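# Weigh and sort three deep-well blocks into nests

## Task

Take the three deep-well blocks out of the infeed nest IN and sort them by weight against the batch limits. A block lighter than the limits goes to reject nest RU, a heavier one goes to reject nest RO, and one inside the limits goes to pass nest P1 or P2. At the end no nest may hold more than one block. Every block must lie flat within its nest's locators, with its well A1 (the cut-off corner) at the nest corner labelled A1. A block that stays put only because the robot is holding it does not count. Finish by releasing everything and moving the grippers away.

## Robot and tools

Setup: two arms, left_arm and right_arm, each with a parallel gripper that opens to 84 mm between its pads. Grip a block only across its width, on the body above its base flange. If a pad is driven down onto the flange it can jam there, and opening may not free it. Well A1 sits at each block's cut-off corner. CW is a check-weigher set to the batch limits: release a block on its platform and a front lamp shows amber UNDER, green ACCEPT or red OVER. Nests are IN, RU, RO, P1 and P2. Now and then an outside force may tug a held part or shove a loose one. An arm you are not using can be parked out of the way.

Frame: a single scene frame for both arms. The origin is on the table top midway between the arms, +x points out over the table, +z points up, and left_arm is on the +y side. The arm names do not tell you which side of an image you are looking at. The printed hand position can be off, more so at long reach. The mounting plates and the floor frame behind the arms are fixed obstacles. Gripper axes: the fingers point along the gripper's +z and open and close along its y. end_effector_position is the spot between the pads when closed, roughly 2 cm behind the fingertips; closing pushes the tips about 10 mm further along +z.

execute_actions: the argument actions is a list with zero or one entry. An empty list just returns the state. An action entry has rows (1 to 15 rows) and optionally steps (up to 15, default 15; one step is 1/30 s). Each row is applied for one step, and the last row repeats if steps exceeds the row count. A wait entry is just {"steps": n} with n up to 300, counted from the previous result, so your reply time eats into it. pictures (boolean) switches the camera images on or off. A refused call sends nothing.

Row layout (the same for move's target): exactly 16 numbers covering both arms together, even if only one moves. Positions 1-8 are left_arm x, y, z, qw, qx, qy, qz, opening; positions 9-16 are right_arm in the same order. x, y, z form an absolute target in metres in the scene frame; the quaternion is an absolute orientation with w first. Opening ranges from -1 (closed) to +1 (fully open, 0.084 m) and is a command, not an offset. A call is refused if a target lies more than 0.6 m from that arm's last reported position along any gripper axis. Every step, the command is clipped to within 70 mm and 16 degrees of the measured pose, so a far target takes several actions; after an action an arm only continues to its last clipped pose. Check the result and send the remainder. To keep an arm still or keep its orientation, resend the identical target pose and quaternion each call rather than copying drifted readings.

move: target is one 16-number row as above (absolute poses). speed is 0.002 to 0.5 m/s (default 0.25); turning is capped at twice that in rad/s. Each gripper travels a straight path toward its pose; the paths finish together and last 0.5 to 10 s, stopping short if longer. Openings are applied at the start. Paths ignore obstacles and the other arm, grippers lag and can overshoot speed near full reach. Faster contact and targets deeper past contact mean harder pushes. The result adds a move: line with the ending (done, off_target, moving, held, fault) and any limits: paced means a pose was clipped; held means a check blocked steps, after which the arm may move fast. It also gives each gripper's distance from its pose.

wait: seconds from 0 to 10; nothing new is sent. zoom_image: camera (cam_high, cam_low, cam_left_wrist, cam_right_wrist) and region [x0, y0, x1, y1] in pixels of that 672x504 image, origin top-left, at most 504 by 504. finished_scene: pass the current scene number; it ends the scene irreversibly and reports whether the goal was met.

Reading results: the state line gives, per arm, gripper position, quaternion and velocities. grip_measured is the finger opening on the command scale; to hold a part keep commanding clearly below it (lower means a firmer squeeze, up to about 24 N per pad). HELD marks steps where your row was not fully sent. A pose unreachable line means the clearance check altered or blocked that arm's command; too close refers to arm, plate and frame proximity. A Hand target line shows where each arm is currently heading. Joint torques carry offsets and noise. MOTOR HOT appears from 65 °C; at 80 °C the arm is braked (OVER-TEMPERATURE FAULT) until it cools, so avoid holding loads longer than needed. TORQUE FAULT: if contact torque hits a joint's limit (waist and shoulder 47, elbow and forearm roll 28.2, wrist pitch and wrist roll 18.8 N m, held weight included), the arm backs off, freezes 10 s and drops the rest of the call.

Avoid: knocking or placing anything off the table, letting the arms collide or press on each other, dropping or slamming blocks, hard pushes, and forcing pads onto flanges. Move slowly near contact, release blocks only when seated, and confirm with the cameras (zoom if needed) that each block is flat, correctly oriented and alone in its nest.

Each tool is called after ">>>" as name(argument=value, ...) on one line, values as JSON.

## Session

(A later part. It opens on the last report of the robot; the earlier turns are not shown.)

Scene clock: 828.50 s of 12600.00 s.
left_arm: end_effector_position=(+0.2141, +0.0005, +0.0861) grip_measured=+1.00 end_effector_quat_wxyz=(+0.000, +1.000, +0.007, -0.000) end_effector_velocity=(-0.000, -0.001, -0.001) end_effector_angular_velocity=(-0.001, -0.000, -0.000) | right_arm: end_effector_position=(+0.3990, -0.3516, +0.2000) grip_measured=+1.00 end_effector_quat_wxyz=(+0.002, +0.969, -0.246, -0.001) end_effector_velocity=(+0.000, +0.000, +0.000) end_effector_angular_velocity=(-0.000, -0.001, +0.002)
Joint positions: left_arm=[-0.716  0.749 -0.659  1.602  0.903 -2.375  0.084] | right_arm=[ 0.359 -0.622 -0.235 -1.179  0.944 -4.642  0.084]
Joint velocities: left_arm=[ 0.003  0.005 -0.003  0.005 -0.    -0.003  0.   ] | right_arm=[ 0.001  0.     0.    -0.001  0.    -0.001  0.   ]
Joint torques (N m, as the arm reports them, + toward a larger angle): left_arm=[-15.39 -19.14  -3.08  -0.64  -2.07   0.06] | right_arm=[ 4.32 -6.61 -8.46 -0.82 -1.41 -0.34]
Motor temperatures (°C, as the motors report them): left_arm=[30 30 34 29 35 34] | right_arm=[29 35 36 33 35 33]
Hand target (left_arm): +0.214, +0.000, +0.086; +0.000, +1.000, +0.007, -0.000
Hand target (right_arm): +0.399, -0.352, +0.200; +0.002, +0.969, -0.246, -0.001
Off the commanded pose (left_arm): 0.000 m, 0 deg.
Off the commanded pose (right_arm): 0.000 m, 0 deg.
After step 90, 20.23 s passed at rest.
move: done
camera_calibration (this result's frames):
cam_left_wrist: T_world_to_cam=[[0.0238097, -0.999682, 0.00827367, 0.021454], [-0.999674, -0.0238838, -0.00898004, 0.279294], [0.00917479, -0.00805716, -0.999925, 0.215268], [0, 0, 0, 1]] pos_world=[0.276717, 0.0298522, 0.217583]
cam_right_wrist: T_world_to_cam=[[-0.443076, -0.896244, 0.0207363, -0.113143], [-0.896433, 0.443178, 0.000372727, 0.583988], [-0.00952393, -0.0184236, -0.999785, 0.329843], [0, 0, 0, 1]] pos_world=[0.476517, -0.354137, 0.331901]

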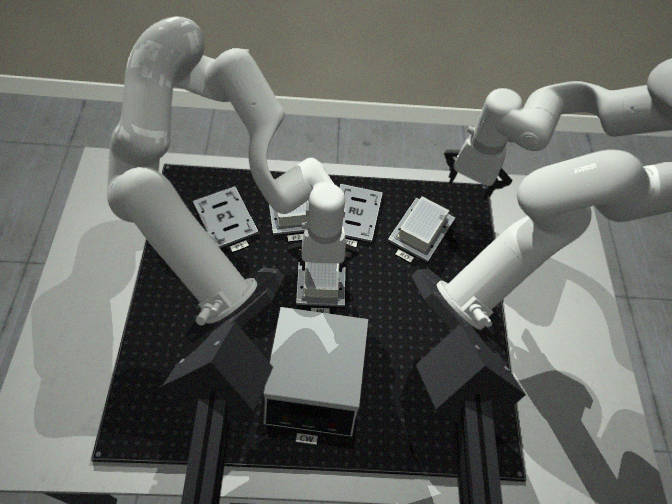

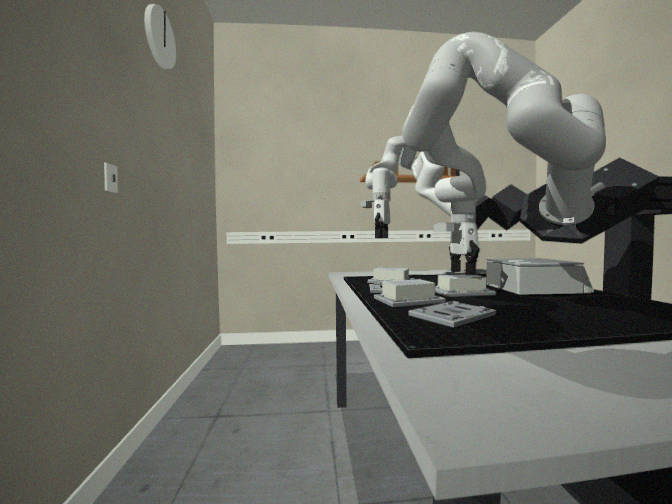

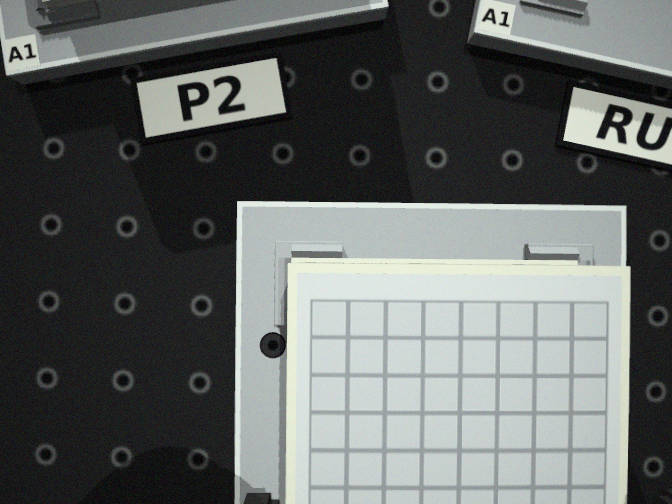

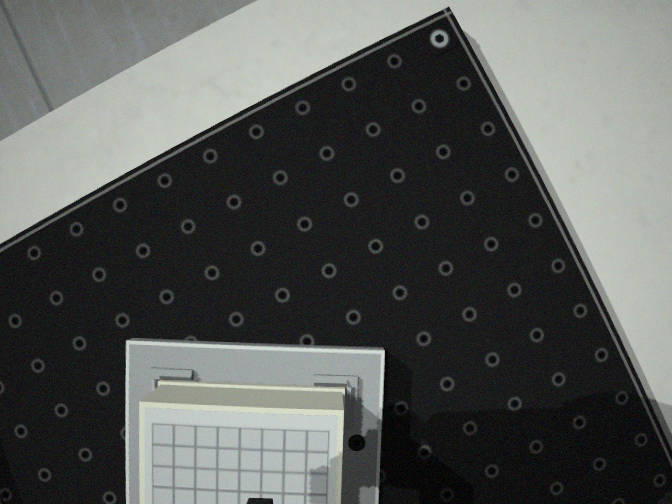

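>>> move(target=[0.214,0.0005,0.078,0,0.99998,0.007,0,1,0.399,-0.3516,0.2,0.002,0.969,-0.246,-0.001,1], speed=0.006)

>>> zoom_image(camera="cam_left_wrist", region=[240,464,320,504])

>>> zoom_image(camera="cam_left_wrist", region=[592,464,672,504])

>>> zoom_image(camera="cam_low", region=[420,230,520,305])

Scene clock: 841.53 s of 12600.00 s.
left_arm: end_effector_position=(+0.2140, +0.0005, +0.0781) grip_measured=+1.00 end_effector_quat_wxyz=(+0.000, +1.000, +0.007, -0.000) end_effector_velocity=(-0.000, -0.000, -0.001) end_effector_angular_velocity=(-0.001, +0.001, +0.000) | right_arm: end_effector_position=(+0.3990, -0.3516, +0.2000) grip_measured=+1.00 end_effector_quat_wxyz=(+0.002, +0.969, -0.246, -0.001) end_effector_velocity=(-0.000, +0.001, +0.000) end_effector_angular_velocity=(+0.002, +0.000, -0.001)
Joint positions: left_arm=[-0.694  0.769 -0.671  1.63   0.906 -2.385  0.084] | right_arm=[ 0.359 -0.622 -0.235 -1.179  0.944 -4.642  0.084]
Joint velocities: left_arm=[ 0.004  0.003 -0.002  0.005 -0.    -0.002  0.   ] | right_arm=[ 0.     0.     0.     0.001 -0.002  0.001 -0.   ]
Joint torques (N m, as the arm reports them, + toward a larger angle): left_arm=[-15.2  -18.83  -2.77  -0.53  -2.14   0.08] | right_arm=[ 3.39 -7.   -8.04 -0.4  -1.02 -0.06]
Motor temperatures (°C, as the motors report them): left_arm=[30 30 33 29 35 34] | right_arm=[29 35 36 33 35 33]
Hand target (left_arm): +0.214, +0.000, +0.078; +0.000, +1.000, +0.007, -0.000
Hand target (right_arm): +0.399, -0.352, +0.200; +0.002, +0.969, -0.246, -0.001
Off the commanded pose (left_arm): 0.000 m, 0 deg.
Off the commanded pose (right_arm): 0.000 m, 0 deg.
After step 90, 8.47 s passed at rest.
move: done
camera_calibration (this result's frames):
cam_left_wrist: T_world_to_cam=[[0.0236246, -0.999687, 0.00819163, 0.0215519], [-0.999679, -0.0236982, -0.00900953, 0.279145], [0.00920084, -0.00797615, -0.999926, 0.207249], [0, 0, 0, 1]] pos_world=[0.276639, 0.0298134, 0.209572]
cam_right_wrist: T_world_to_cam=[[-0.443076, -0.896244, 0.0207362, -0.113143], [-0.896433, 0.443178, 0.000372915, 0.583988], [-0.00952408, -0.0184234, -0.999785, 0.329844], [0, 0, 0, 1]] pos_world=[0.476517, -0.354137, 0.331901]

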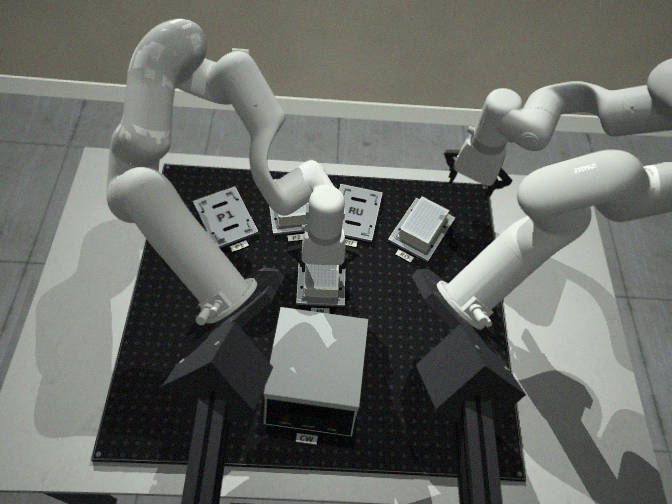

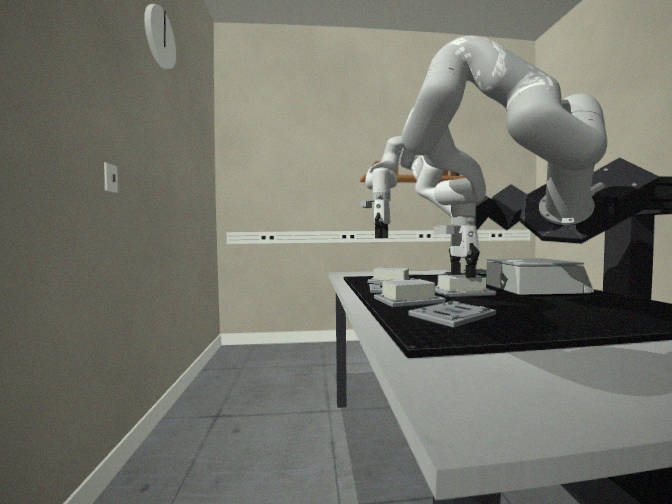

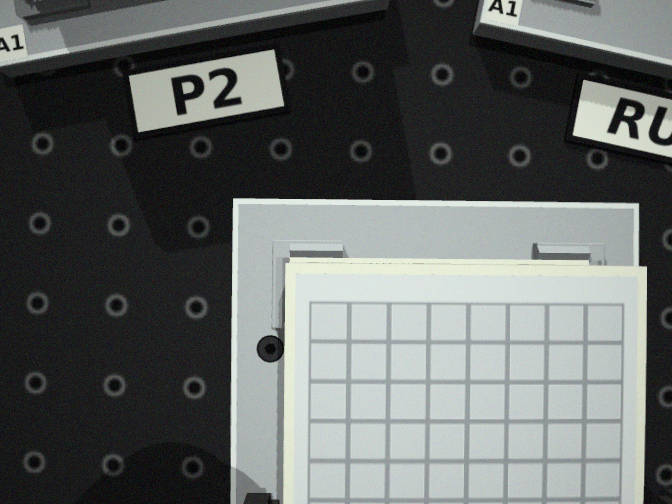

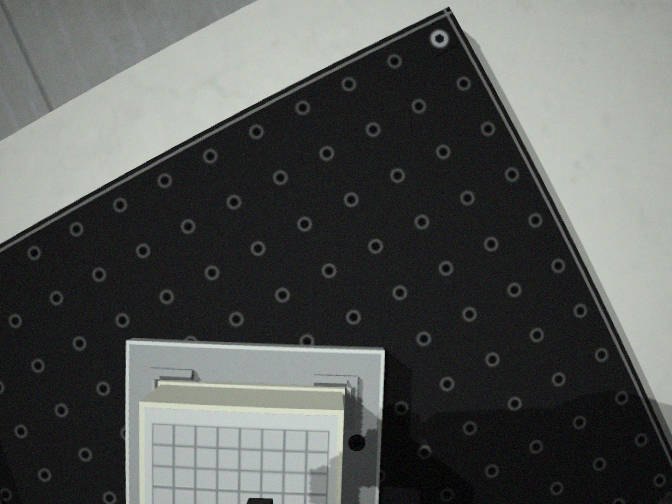

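Region (240, 464, 320, 504) of cam_left_wrist's 672x504 image, scaled by 6.300, with more detail than that image has.

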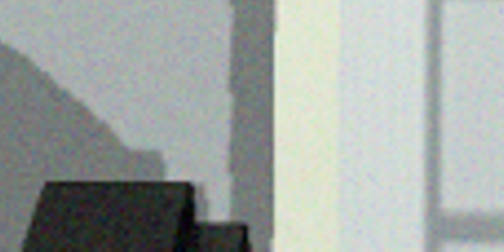

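Region (592, 464, 672, 504) of cam_left_wrist's 672x504 image, scaled by 6.300, with more detail than that image has.

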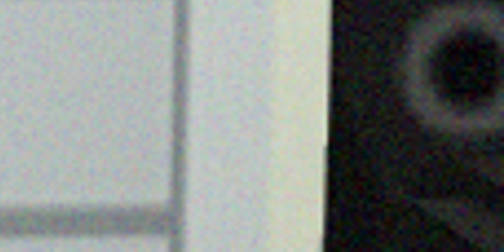

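Region (420, 230, 520, 305) of cam_low's 672x504 image, scaled by 5.040, with more detail than that image has; it fills the top 378 rows of this view, and the rest is white.

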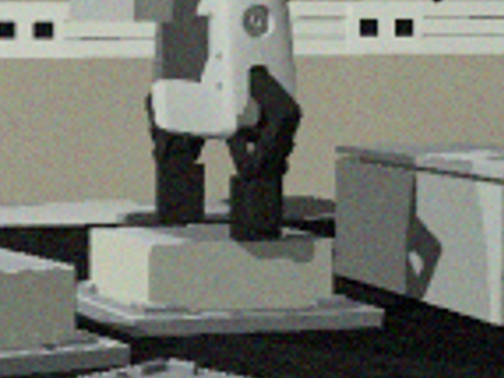

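>>> move(target=[0.214,0.0005,0.058,0,0.99998,0.007,0,1,0.399,-0.3516,0.2,0.002,0.969,-0.246,-0.001,1], speed=0.005)

>>> zoom_image(camera="cam_low", region=[420,230,520,305])

Scene clock: 859.70 s of 12600.00 s.
left_arm: end_effector_position=(+0.2140, +0.0004, +0.0581) grip_measured=+1.00 end_effector_quat_wxyz=(+0.000, +1.000, +0.007, -0.000) end_effector_velocity=(-0.000, +0.000, -0.001) end_effector_angular_velocity=(+0.001, +0.001, +0.000) | right_arm: end_effector_position=(+0.3990, -0.3516, +0.2000) grip_measured=+1.00 end_effector_quat_wxyz=(+0.002, +0.969, -0.246, -0.001) end_effector_velocity=(+0.000, +0.000, +0.000) end_effector_angular_velocity=(+0.002, -0.002, +0.000)
Joint positions: left_arm=[-0.639  0.819 -0.703  1.698  0.913 -2.406  0.084] | right_arm=[ 0.359 -0.622 -0.235 -1.179  0.944 -4.642  0.084]
Joint velocities: left_arm=[ 0.004  0.003 -0.001  0.003  0.    -0.001  0.   ] | right_arm=[ 0.    -0.    -0.    -0.001 -0.002  0.    -0.   ]
Joint torques (N m, as the arm reports them, + toward a larger angle): left_arm=[-14.93 -18.8   -1.53  -0.44  -2.15  -0.04] | right_arm=[ 4.08 -6.92 -8.14 -0.63 -1.55 -0.1 ]
Motor temperatures (°C, as the motors report them): left_arm=[30 30 33 29 35 34] | right_arm=[29 35 36 33 35 33]
Hand target (left_arm): +0.214, +0.000, +0.058; +0.000, +1.000, +0.007, -0.000
Hand target (right_arm): +0.399, -0.352, +0.200; +0.002, +0.969, -0.246, -0.001
Off the commanded pose (left_arm): 0.000 m, 0 deg.
Off the commanded pose (right_arm): 0.000 m, 0 deg.
After step 90, 10.93 s passed at rest.
move: done
camera_calibration (this result's frames):
cam_left_wrist: T_world_to_cam=[[0.0236401, -0.999686, 0.00827702, 0.0216667], [-0.999679, -0.0237142, -0.00896777, 0.278962], [0.00916124, -0.00806236, -0.999926, 0.187262], [0, 0, 0, 1]] pos_world=[0.276645, 0.029785, 0.18957]
cam_right_wrist: T_world_to_cam=[[-0.443076, -0.896244, 0.0207361, -0.113143], [-0.896433, 0.443178, 0.000372634, 0.583988], [-0.00952377, -0.0184234, -0.999785, 0.329844], [0, 0, 0, 1]] pos_world=[0.476517, -0.354137, 0.331901]

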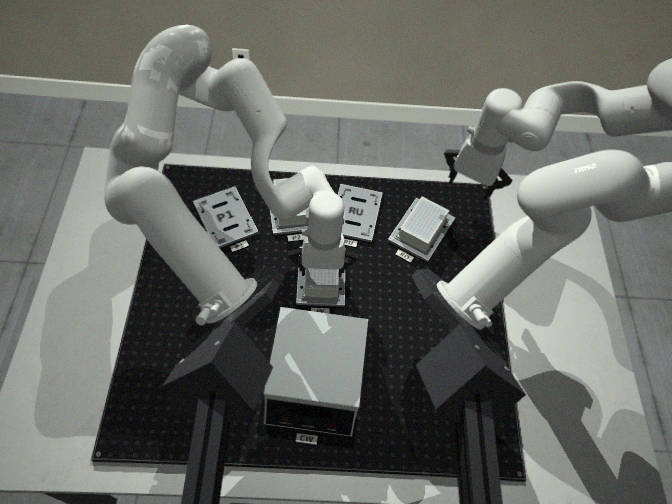

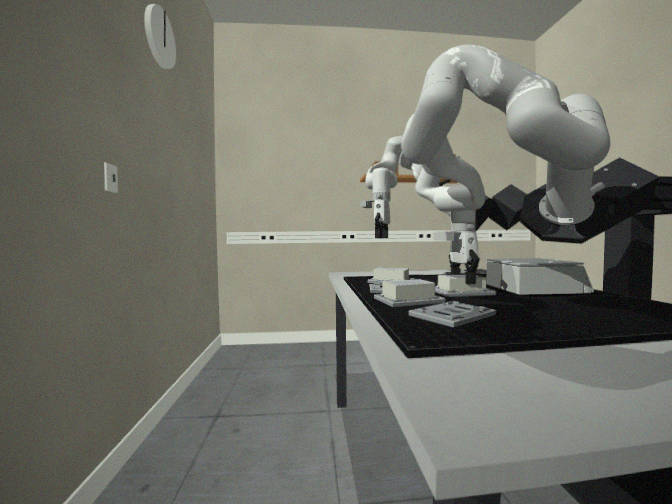

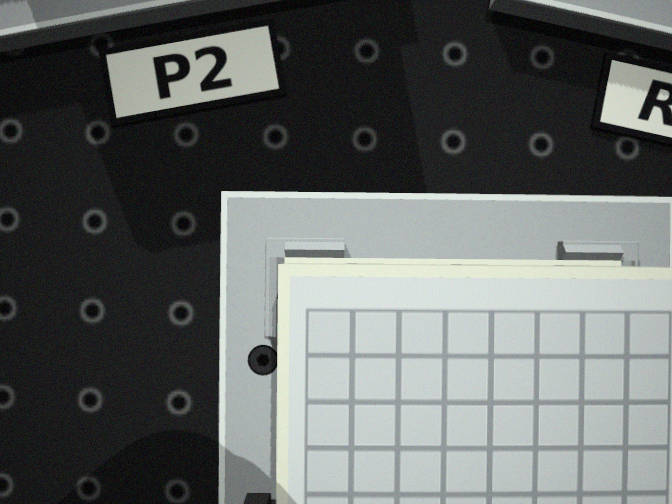

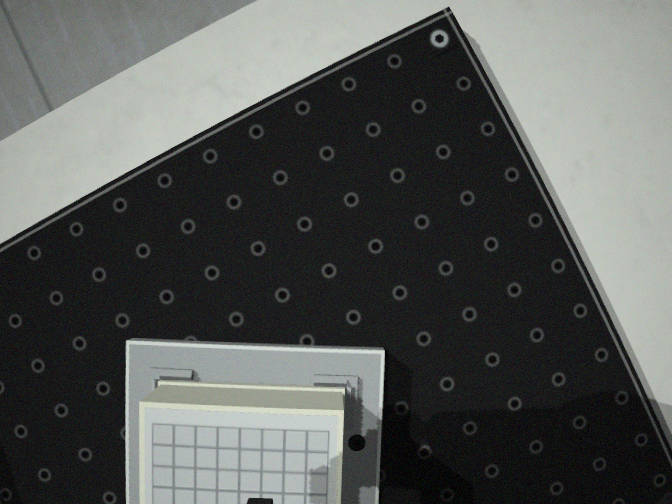

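Region (420, 230, 520, 305) of cam_low's 672x504 image, scaled by 5.040, with more detail than that image has; it fills the top 378 rows of this view, and the rest is white.

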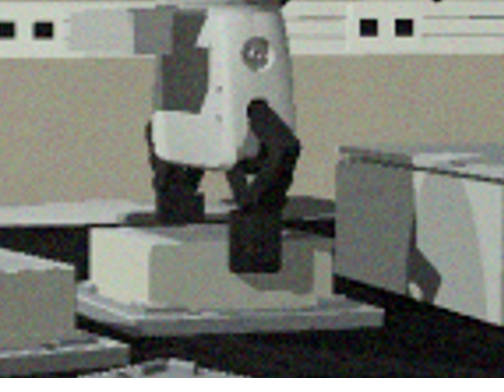

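>>> move(target=[0.214,0.0005,0.058,0,0.99998,0.007,0,0.3,0.399,-0.3516,0.2,0.002,0.969,-0.246,-0.001,1], speed=0.005)

>>> move(target=[0.214,0.0005,0.078,0,0.99998,0.007,0,0.3,0.399,-0.3516,0.2,0.002,0.969,-0.246,-0.001,1], speed=0.01)

>>> move(target=[0.214,0.0005,0.135,0,0.99998,0.007,0,0.3,0.399,-0.3516,0.2,0.002,0.969,-0.246,-0.001,1], speed=0.02)

Scene clock: 869.83 s of 12600.00 s.
left_arm: end_effector_position=(+0.2140, +0.0004, +0.0581) grip_measured=+0.96 end_effector_quat_wxyz=(+0.000, +1.000, +0.007, +0.000) end_effector_velocity=(+0.000, +0.000, -0.000) end_effector_angular_velocity=(+0.002, -0.000, +0.001) | right_arm: end_effector_position=(+0.3990, -0.3516, +0.2000) grip_measured=+1.00 end_effector_quat_wxyz=(+0.002, +0.969, -0.246, -0.001) end_effector_velocity=(+0.000, -0.001, -0.000) end_effector_angular_velocity=(-0.002, -0.001, +0.000)
Joint positions: left_arm=[-0.639  0.819 -0.703  1.699  0.913 -2.406  0.083] | right_arm=[ 0.359 -0.622 -0.235 -1.179  0.944 -4.642  0.084]
Joint velocities: left_arm=[ 0.001  0.    -0.    -0.     0.001 -0.     0.   ] | right_arm=[-0.001  0.    -0.    -0.002  0.001  0.001 -0.   ]
Joint torques (N m, as the arm reports them, + toward a larger angle): left_arm=[-13.76 -17.24  -1.65  -0.35  -1.63  -0.03] | right_arm=[ 3.64 -6.9  -8.11 -0.97 -1.12 -0.25]
Motor temperatures (°C, as the motors report them): left_arm=[30 30 33 29 35 34] | right_arm=[29 35 36 33 35 33]
Hand target (left_arm): +0.214, +0.000, +0.058; +0.000, +1.000, +0.007, -0.000
Hand target (right_arm): +0.399, -0.352, +0.200; +0.002, +0.969, -0.246, -0.001
Off the commanded pose (left_arm): 0.000 m, 0 deg.
Off the commanded pose (right_arm): 0.000 m, 0 deg.
After step 90, 6.43 s passed at rest.
move: done
camera_calibration (this result's frames):
cam_left_wrist: T_world_to_cam=[[0.0235682, -0.999686, 0.00852224, 0.0216099], [-0.999679, -0.0236455, -0.00908723, 0.278992], [0.00928589, -0.00830533, -0.999922, 0.187196], [0, 0, 0, 1]] pos_world=[0.276655, 0.0297547, 0.189533]
cam_right_wrist: T_world_to_cam=[[-0.443076, -0.896244, 0.0207362, -0.113143], [-0.896434, 0.443178, 0.000372905, 0.583988], [-0.00952403, -0.0184234, -0.999785, 0.329844], [0, 0, 0, 1]] pos_world=[0.476517, -0.354137, 0.331901]

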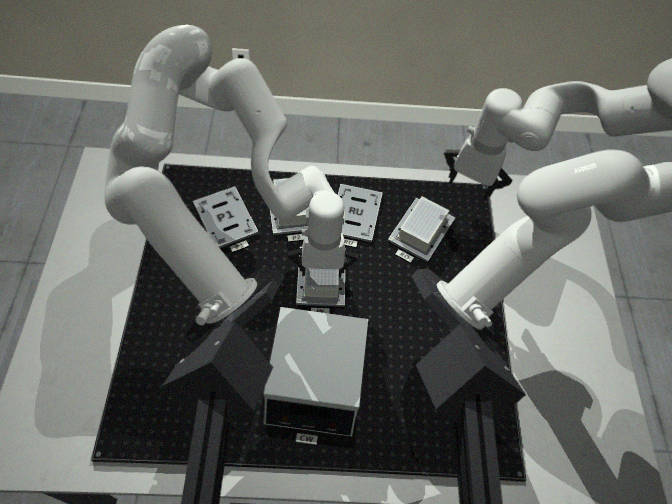

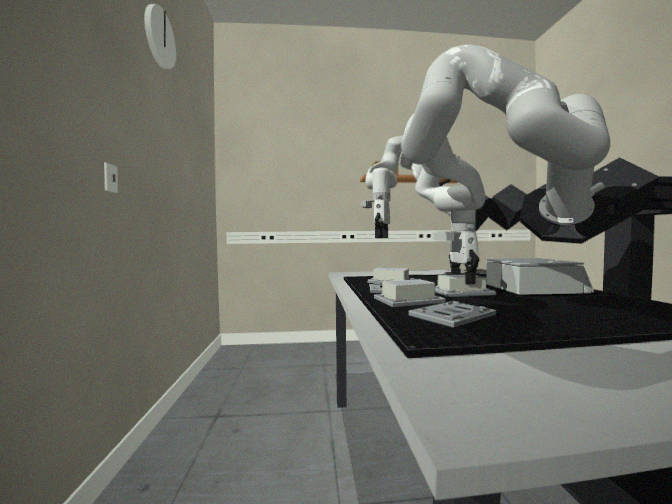

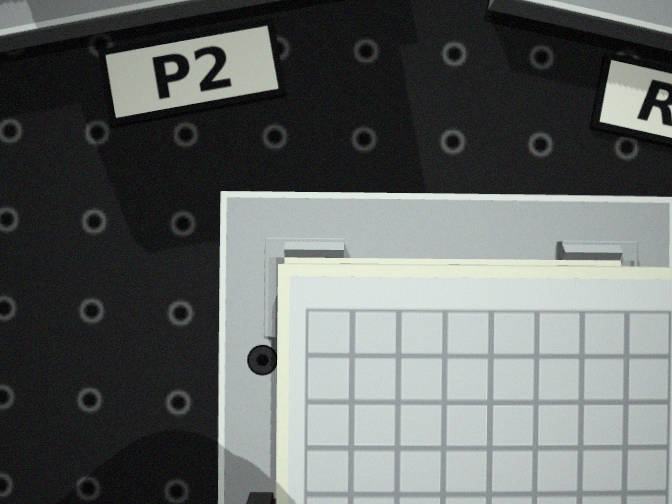

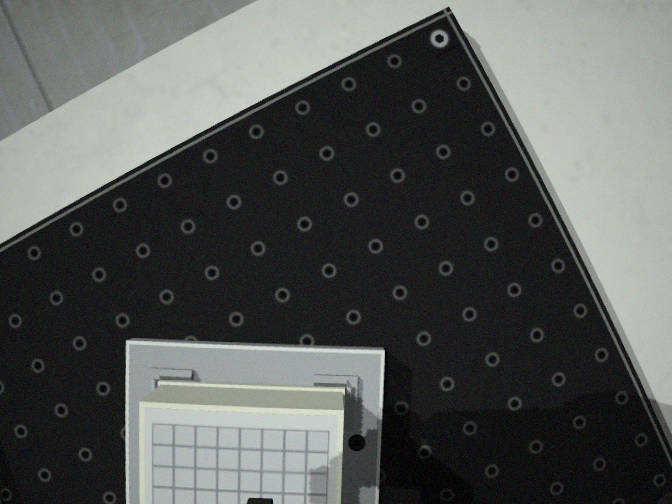

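Scene clock: 872.03 s of 12600.00 s.
left_arm: end_effector_position=(+0.2140, +0.0005, +0.0778) grip_measured=+0.96 end_effector_quat_wxyz=(-0.000, +1.000, +0.007, +0.000) end_effector_velocity=(-0.000, -0.000, +0.002) end_effector_angular_velocity=(-0.000, +0.000, -0.001) | right_arm: end_effector_position=(+0.3990, -0.3516, +0.2000) grip_measured=+1.00 end_effector_quat_wxyz=(+0.002, +0.969, -0.246, -0.001) end_effector_velocity=(-0.000, -0.000, -0.000) end_effector_angular_velocity=(-0.001, +0.002, -0.002)
Joint positions: left_arm=[-0.693  0.77  -0.672  1.631  0.906 -2.385  0.083] | right_arm=[ 0.359 -0.622 -0.235 -1.179  0.944 -4.642  0.084]
Joint velocities: left_arm=[-0.007 -0.006  0.004 -0.008 -0.001  0.003 -0.   ] | right_arm=[ 0.     0.    -0.     0.002  0.002  0.    -0.   ]
Joint torques (N m, as the arm reports them, + toward a larger angle): left_arm=[-15.61 -19.44  -2.74  -0.54  -2.21   0.1 ] | right_arm=[ 4.05 -6.63 -8.07 -1.15 -1.19  0.13]
Motor temperatures (°C, as the motors report them): left_arm=[30 30 33 29 35 34] | right_arm=[29 35 36 33 35 33]
Hand target (left_arm): +0.214, +0.001, +0.078; -0.000, +1.000, +0.007, +0.000
Hand target (right_arm): +0.399, -0.352, +0.200; +0.002, +0.969, -0.246, -0.001
Off the commanded pose (left_arm): 0.000 m, 0 deg.
Off the commanded pose (right_arm): 0.000 m, 0 deg.
move: done
camera_calibration (this result's frames):
cam_left_wrist: T_world_to_cam=[[0.023624, -0.999688, 0.00810774, 0.0216175], [-0.999677, -0.0236984, -0.00920864, 0.279187], [0.00939791, -0.00788757, -0.999925, 0.206837], [0, 0, 0, 1]] pos_world=[0.276642, 0.0298584, 0.209217]
cam_right_wrist: T_world_to_cam=[[-0.443076, -0.896244, 0.0207362, -0.113143], [-0.896434, 0.443178, 0.000372715, 0.583988], [-0.00952387, -0.0184235, -0.999785, 0.329843], [0, 0, 0, 1]] pos_world=[0.476517, -0.354137, 0.331901]

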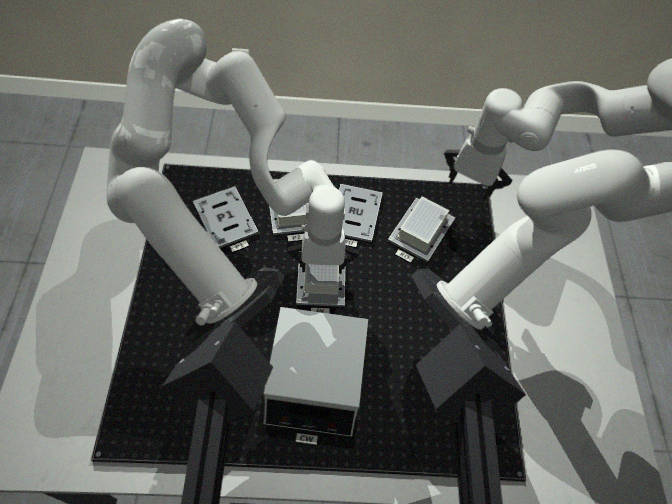

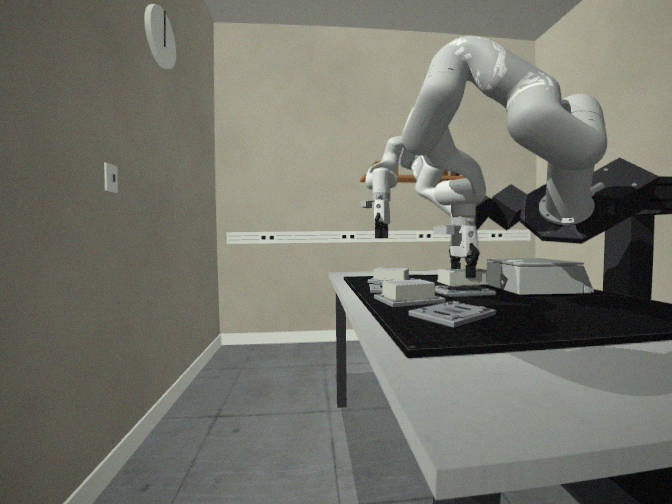

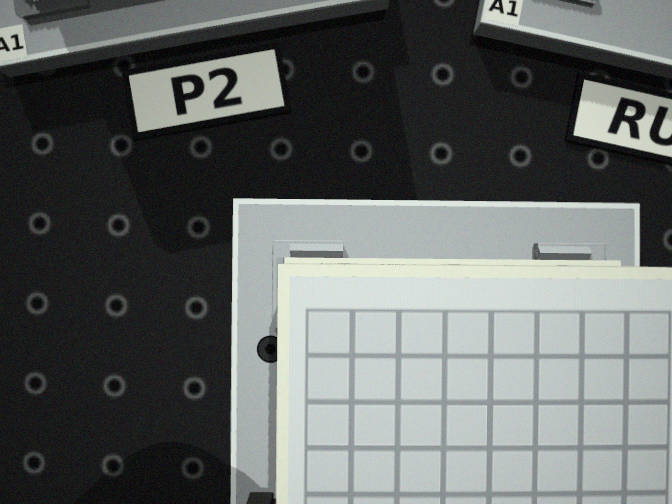

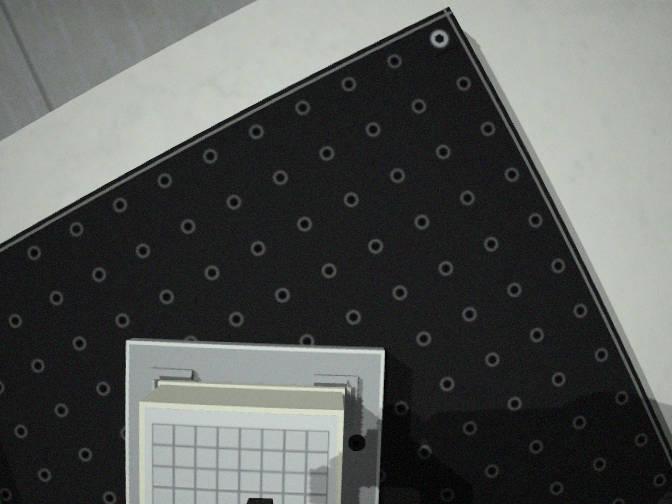

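Scene clock: 875.23 s of 12600.00 s.
left_arm: end_effector_position=(+0.2140, +0.0007, +0.1347) grip_measured=+0.96 end_effector_quat_wxyz=(-0.000, +1.000, +0.007, +0.000) end_effector_velocity=(-0.000, +0.000, +0.001) end_effector_angular_velocity=(+0.001, -0.000, -0.001) | right_arm: end_effector_position=(+0.3990, -0.3516, +0.2000) grip_measured=+1.00 end_effector_quat_wxyz=(+0.002, +0.969, -0.246, -0.001) end_effector_velocity=(-0.000, +0.000, -0.000) end_effector_angular_velocity=(+0.000, +0.000, +0.001)
Joint positions: left_arm=[-0.854  0.628 -0.598  1.416  0.899 -2.298  0.083] | right_arm=[ 0.359 -0.622 -0.235 -1.179  0.944 -4.642  0.084]
Joint velocities: left_arm=[-0.005 -0.004  0.002 -0.007  0.001  0.004 -0.   ] | right_arm=[-0.     0.     0.     0.    -0.001 -0.001 -0.   ]
Joint torques (N m, as the arm reports them, + toward a larger angle): left_arm=[-14.59 -19.28  -6.45  -0.34  -2.44   0.18] | right_arm=[ 3.55 -6.23 -7.54 -0.53 -1.35 -0.28]
Motor temperatures (°C, as the motors report them): left_arm=[30 30 33 29 35 34] | right_arm=[29 35 36 33 35 33]
Hand target (left_arm): +0.214, +0.001, +0.135; -0.000, +1.000, +0.007, +0.000
Hand target (right_arm): +0.399, -0.352, +0.200; +0.002, +0.969, -0.246, -0.001
Off the commanded pose (left_arm): 0.000 m, 0 deg.
Off the commanded pose (right_arm): 0.000 m, 0 deg.
move: done
camera_calibration (this result's frames):
cam_left_wrist: T_world_to_cam=[[0.0236306, -0.999691, 0.00777186, 0.0213253], [-0.999675, -0.0237031, -0.00936645, 0.279724], [0.00954777, -0.007548, -0.999926, 0.263781], [0, 0, 0, 1]] pos_world=[0.27661, 0.02994, 0.266216]
cam_right_wrist: T_world_to_cam=[[-0.443076, -0.896244, 0.0207363, -0.113143], [-0.896434, 0.443178, 0.000372865, 0.583988], [-0.00952405, -0.0184235, -0.999785, 0.329844], [0, 0, 0, 1]] pos_world=[0.476517, -0.354137, 0.331901]

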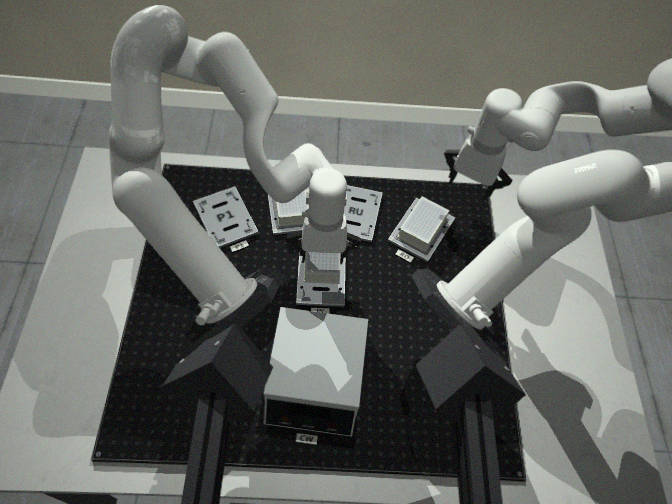

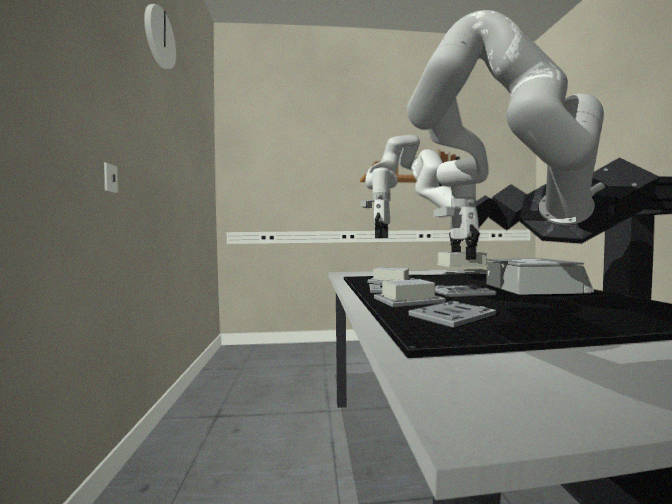

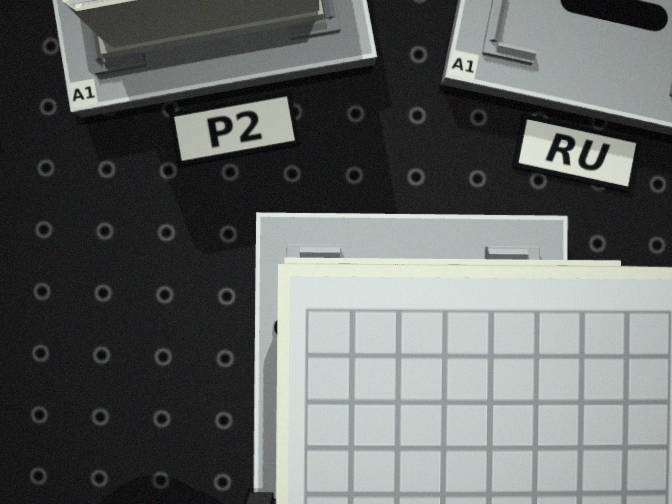

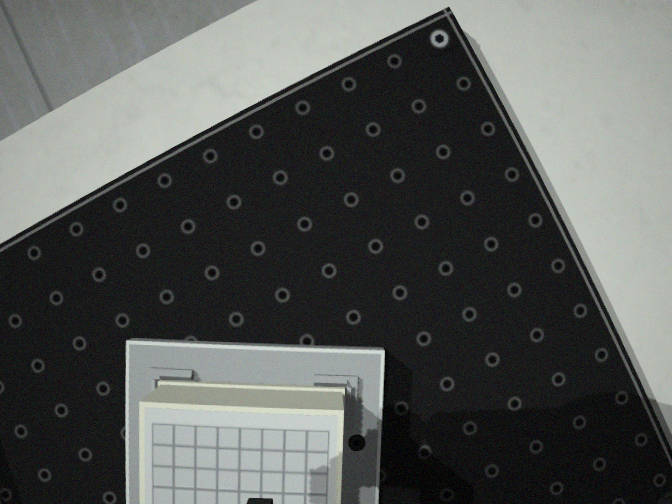

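>>> move(target=[0.3768,0.2644,0.135,0,0.96815,0.25038,0,0.3,0.399,-0.3516,0.2,0.002,0.969,-0.246,-0.001,1], speed=0.08)

Scene clock: 896.73 s of 12600.00 s.
left_arm: end_effector_position=(+0.3768, +0.2633, +0.1349) grip_measured=+0.96 end_effector_quat_wxyz=(-0.000, +0.968, +0.250, -0.001) end_effector_velocity=(+0.001, +0.002, -0.000) end_effector_angular_velocity=(-0.002, +0.003, +0.003) | right_arm: end_effector_position=(+0.3990, -0.3516, +0.2000) grip_measured=+1.00 end_effector_quat_wxyz=(+0.002, +0.969, -0.246, -0.001) end_effector_velocity=(+0.000, +0.001, +0.000) end_effector_angular_velocity=(+0.001, -0.002, +0.002)
Joint positions: left_arm=[-0.063 -0.437 -0.268  1.481  0.702 -1.785  0.083] | right_arm=[ 0.359 -0.622 -0.235 -1.179  0.944 -4.642  0.084]
Joint velocities: left_arm=[ 0.009 -0.005 -0.002 -0.007 -0.006  0.012  0.   ] | right_arm=[ 0.002  0.    -0.    -0.001 -0.001 -0.001  0.   ]
Joint torques (N m, as the arm reports them, + toward a larger angle): left_arm=[ -5.37 -16.48  -5.89  -0.77  -2.39   0.05] | right_arm=[ 3.69 -6.93 -7.94 -0.36 -1.39 -0.11]
Motor temperatures (°C, as the motors report them): left_arm=[30 30 33 29 35 34] | right_arm=[29 35 36 33 35 33]
Hand target (left_arm): +0.377, +0.264, +0.135; -0.000, +0.968, +0.250, -0.001
Hand target (right_arm): +0.399, -0.352, +0.200; +0.002, +0.969, -0.246, -0.001
Off the commanded pose (left_arm): 0.001 m, 0 deg.
Off the commanded pose (right_arm): 0.000 m, 0 deg.
After step 90, 14.20 s passed at rest.
move: done
camera_calibration (this result's frames):
cam_left_wrist: T_world_to_cam=[[0.492578, -0.87024, 0.00696362, 0.0693837], [-0.870205, -0.492623, -0.00806305, 0.523205], [0.0104472, -0.00208809, -0.999943, 0.262637], [0, 0, 0, 1]] pos_world=[0.418375, 0.318672, 0.266358]
cam_right_wrist: T_world_to_cam=[[-0.443076, -0.896244, 0.0207361, -0.113143], [-0.896433, 0.443178, 0.000372648, 0.583988], [-0.00952377, -0.0184234, -0.999785, 0.329844], [0, 0, 0, 1]] pos_world=[0.476517, -0.354137, 0.331901]

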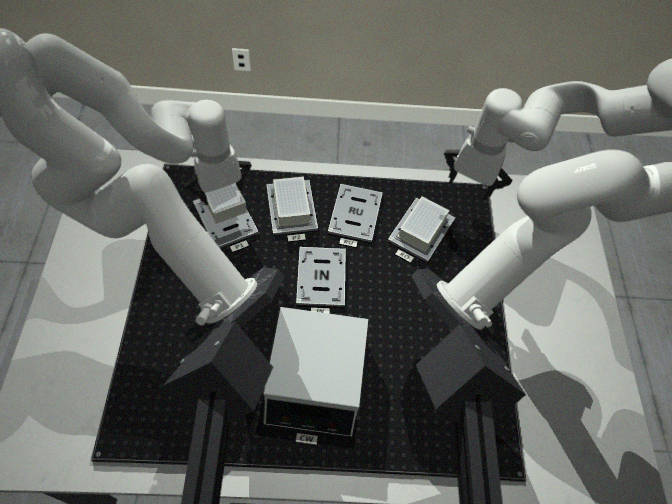

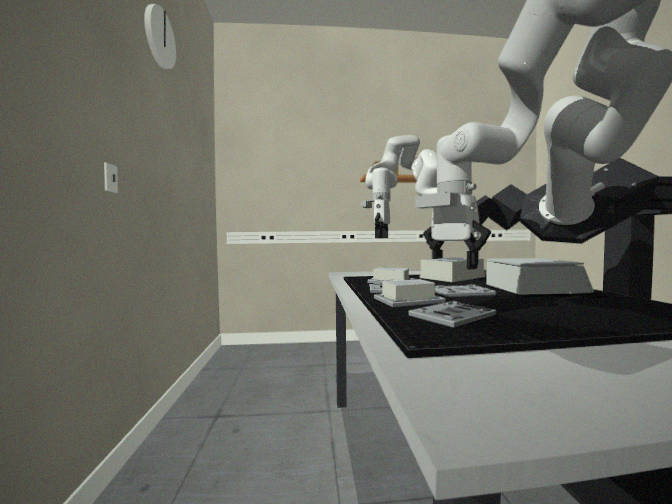

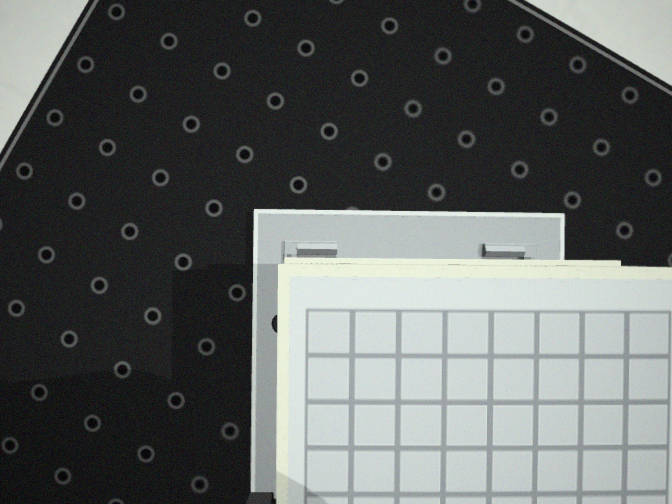

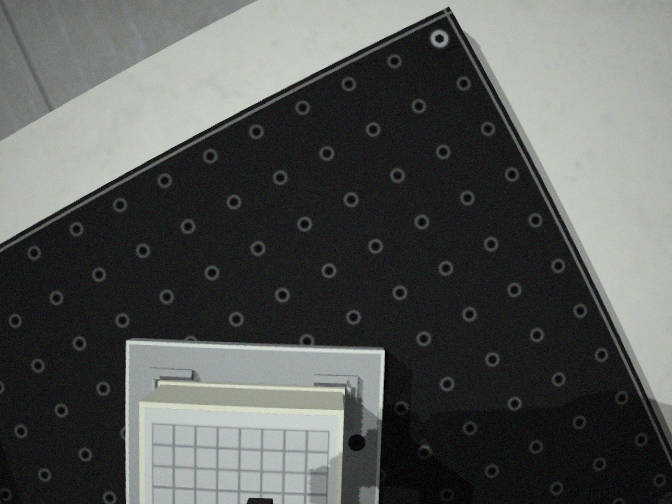

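>>> move(target=[0.3774,0.2646,0.078,0,0.96815,0.25038,0,0.3,0.399,-0.3516,0.2,0.002,0.969,-0.246,-0.001,1], speed=0.02)

Scene clock: 906.73 s of 12600.00 s.
left_arm: end_effector_position=(+0.3774, +0.2644, +0.0782) grip_measured=+0.96 end_effector_quat_wxyz=(+0.000, +0.968, +0.250, -0.000) end_effector_velocity=(+0.000, -0.001, -0.001) end_effector_angular_velocity=(-0.002, -0.002, +0.000) | right_arm: end_effector_position=(+0.3990, -0.3516, +0.2000) grip_measured=+1.00 end_effector_quat_wxyz=(+0.002, +0.969, -0.246, -0.001) end_effector_velocity=(-0.000, -0.000, -0.000) end_effector_angular_velocity=(-0.000, -0.000, -0.001)
Joint positions: left_arm=[ 0.088 -0.192 -0.388  1.772  0.617 -2.     0.083] | right_arm=[ 0.359 -0.622 -0.235 -1.179  0.944 -4.642  0.084]
Joint velocities: left_arm=[ 0.003  0.006 -0.004  0.009 -0.003 -0.007  0.   ] | right_arm=[-0.001 -0.     0.    -0.001 -0.     0.001 -0.   ]
Joint torques (N m, as the arm reports them, + toward a larger angle): left_arm=[ -6.37 -20.64  -2.35  -0.37  -2.3    0.04] | right_arm=[ 3.59 -6.98 -8.01 -0.63 -1.21  0.01]
Motor temperatures (°C, as the motors report them): left_arm=[29 30 33 29 35 34] | right_arm=[29 35 36 33 35 33]
Hand target (left_arm): +0.377, +0.264, +0.078; +0.000, +0.968, +0.250, -0.000
Hand target (right_arm): +0.399, -0.352, +0.200; +0.002, +0.969, -0.246, -0.001
Off the commanded pose (left_arm): 0.000 m, 0 deg.
Off the commanded pose (right_arm): 0.000 m, 0 deg.
After step 90, 3.83 s passed at rest.
move: done
camera_calibration (this result's frames):
cam_left_wrist: T_world_to_cam=[[0.493214, -0.869865, 0.00863589, 0.0699273], [-0.869827, -0.493279, -0.00872803, 0.52392], [0.0118521, -0.00320695, -0.999925, 0.205685], [0, 0, 0, 1]] pos_world=[0.418793, 0.319926, 0.209638]
cam_right_wrist: T_world_to_cam=[[-0.443076, -0.896244, 0.0207362, -0.113143], [-0.896434, 0.443178, 0.000372854, 0.583988], [-0.009524, -0.0184234, -0.999785, 0.329844], [0, 0, 0, 1]] pos_world=[0.476517, -0.354137, 0.331901]

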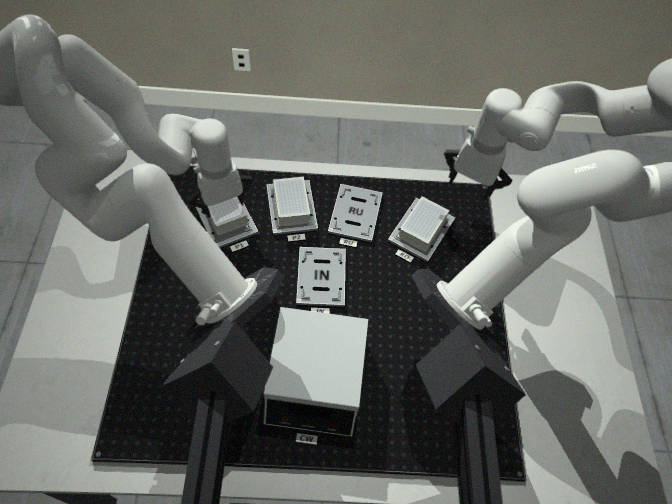

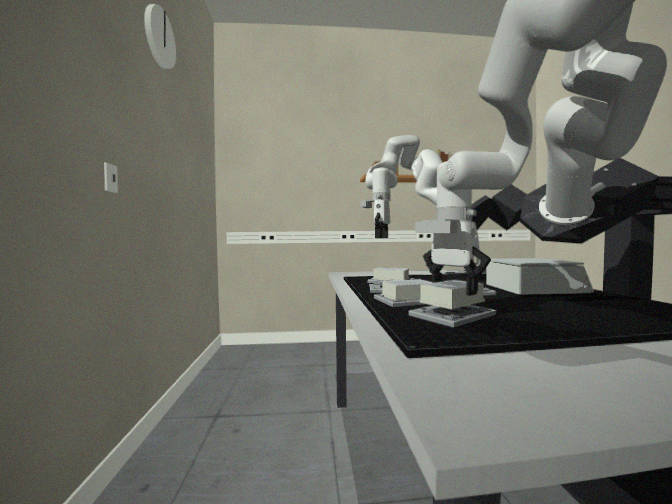

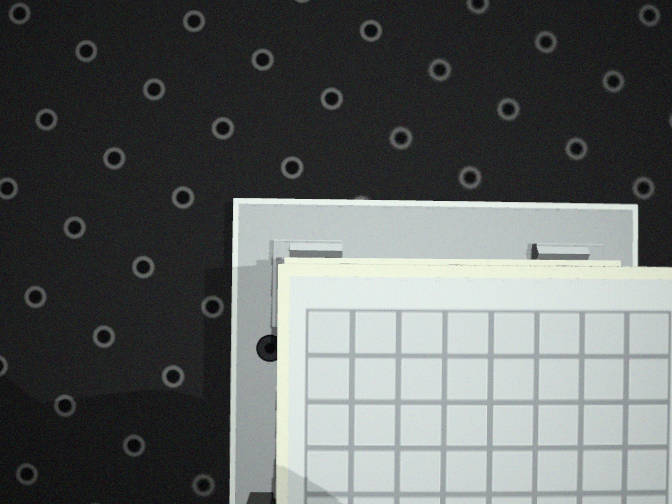

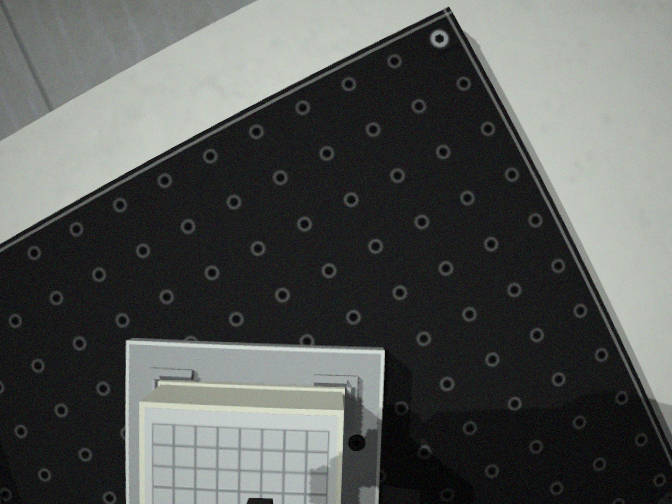

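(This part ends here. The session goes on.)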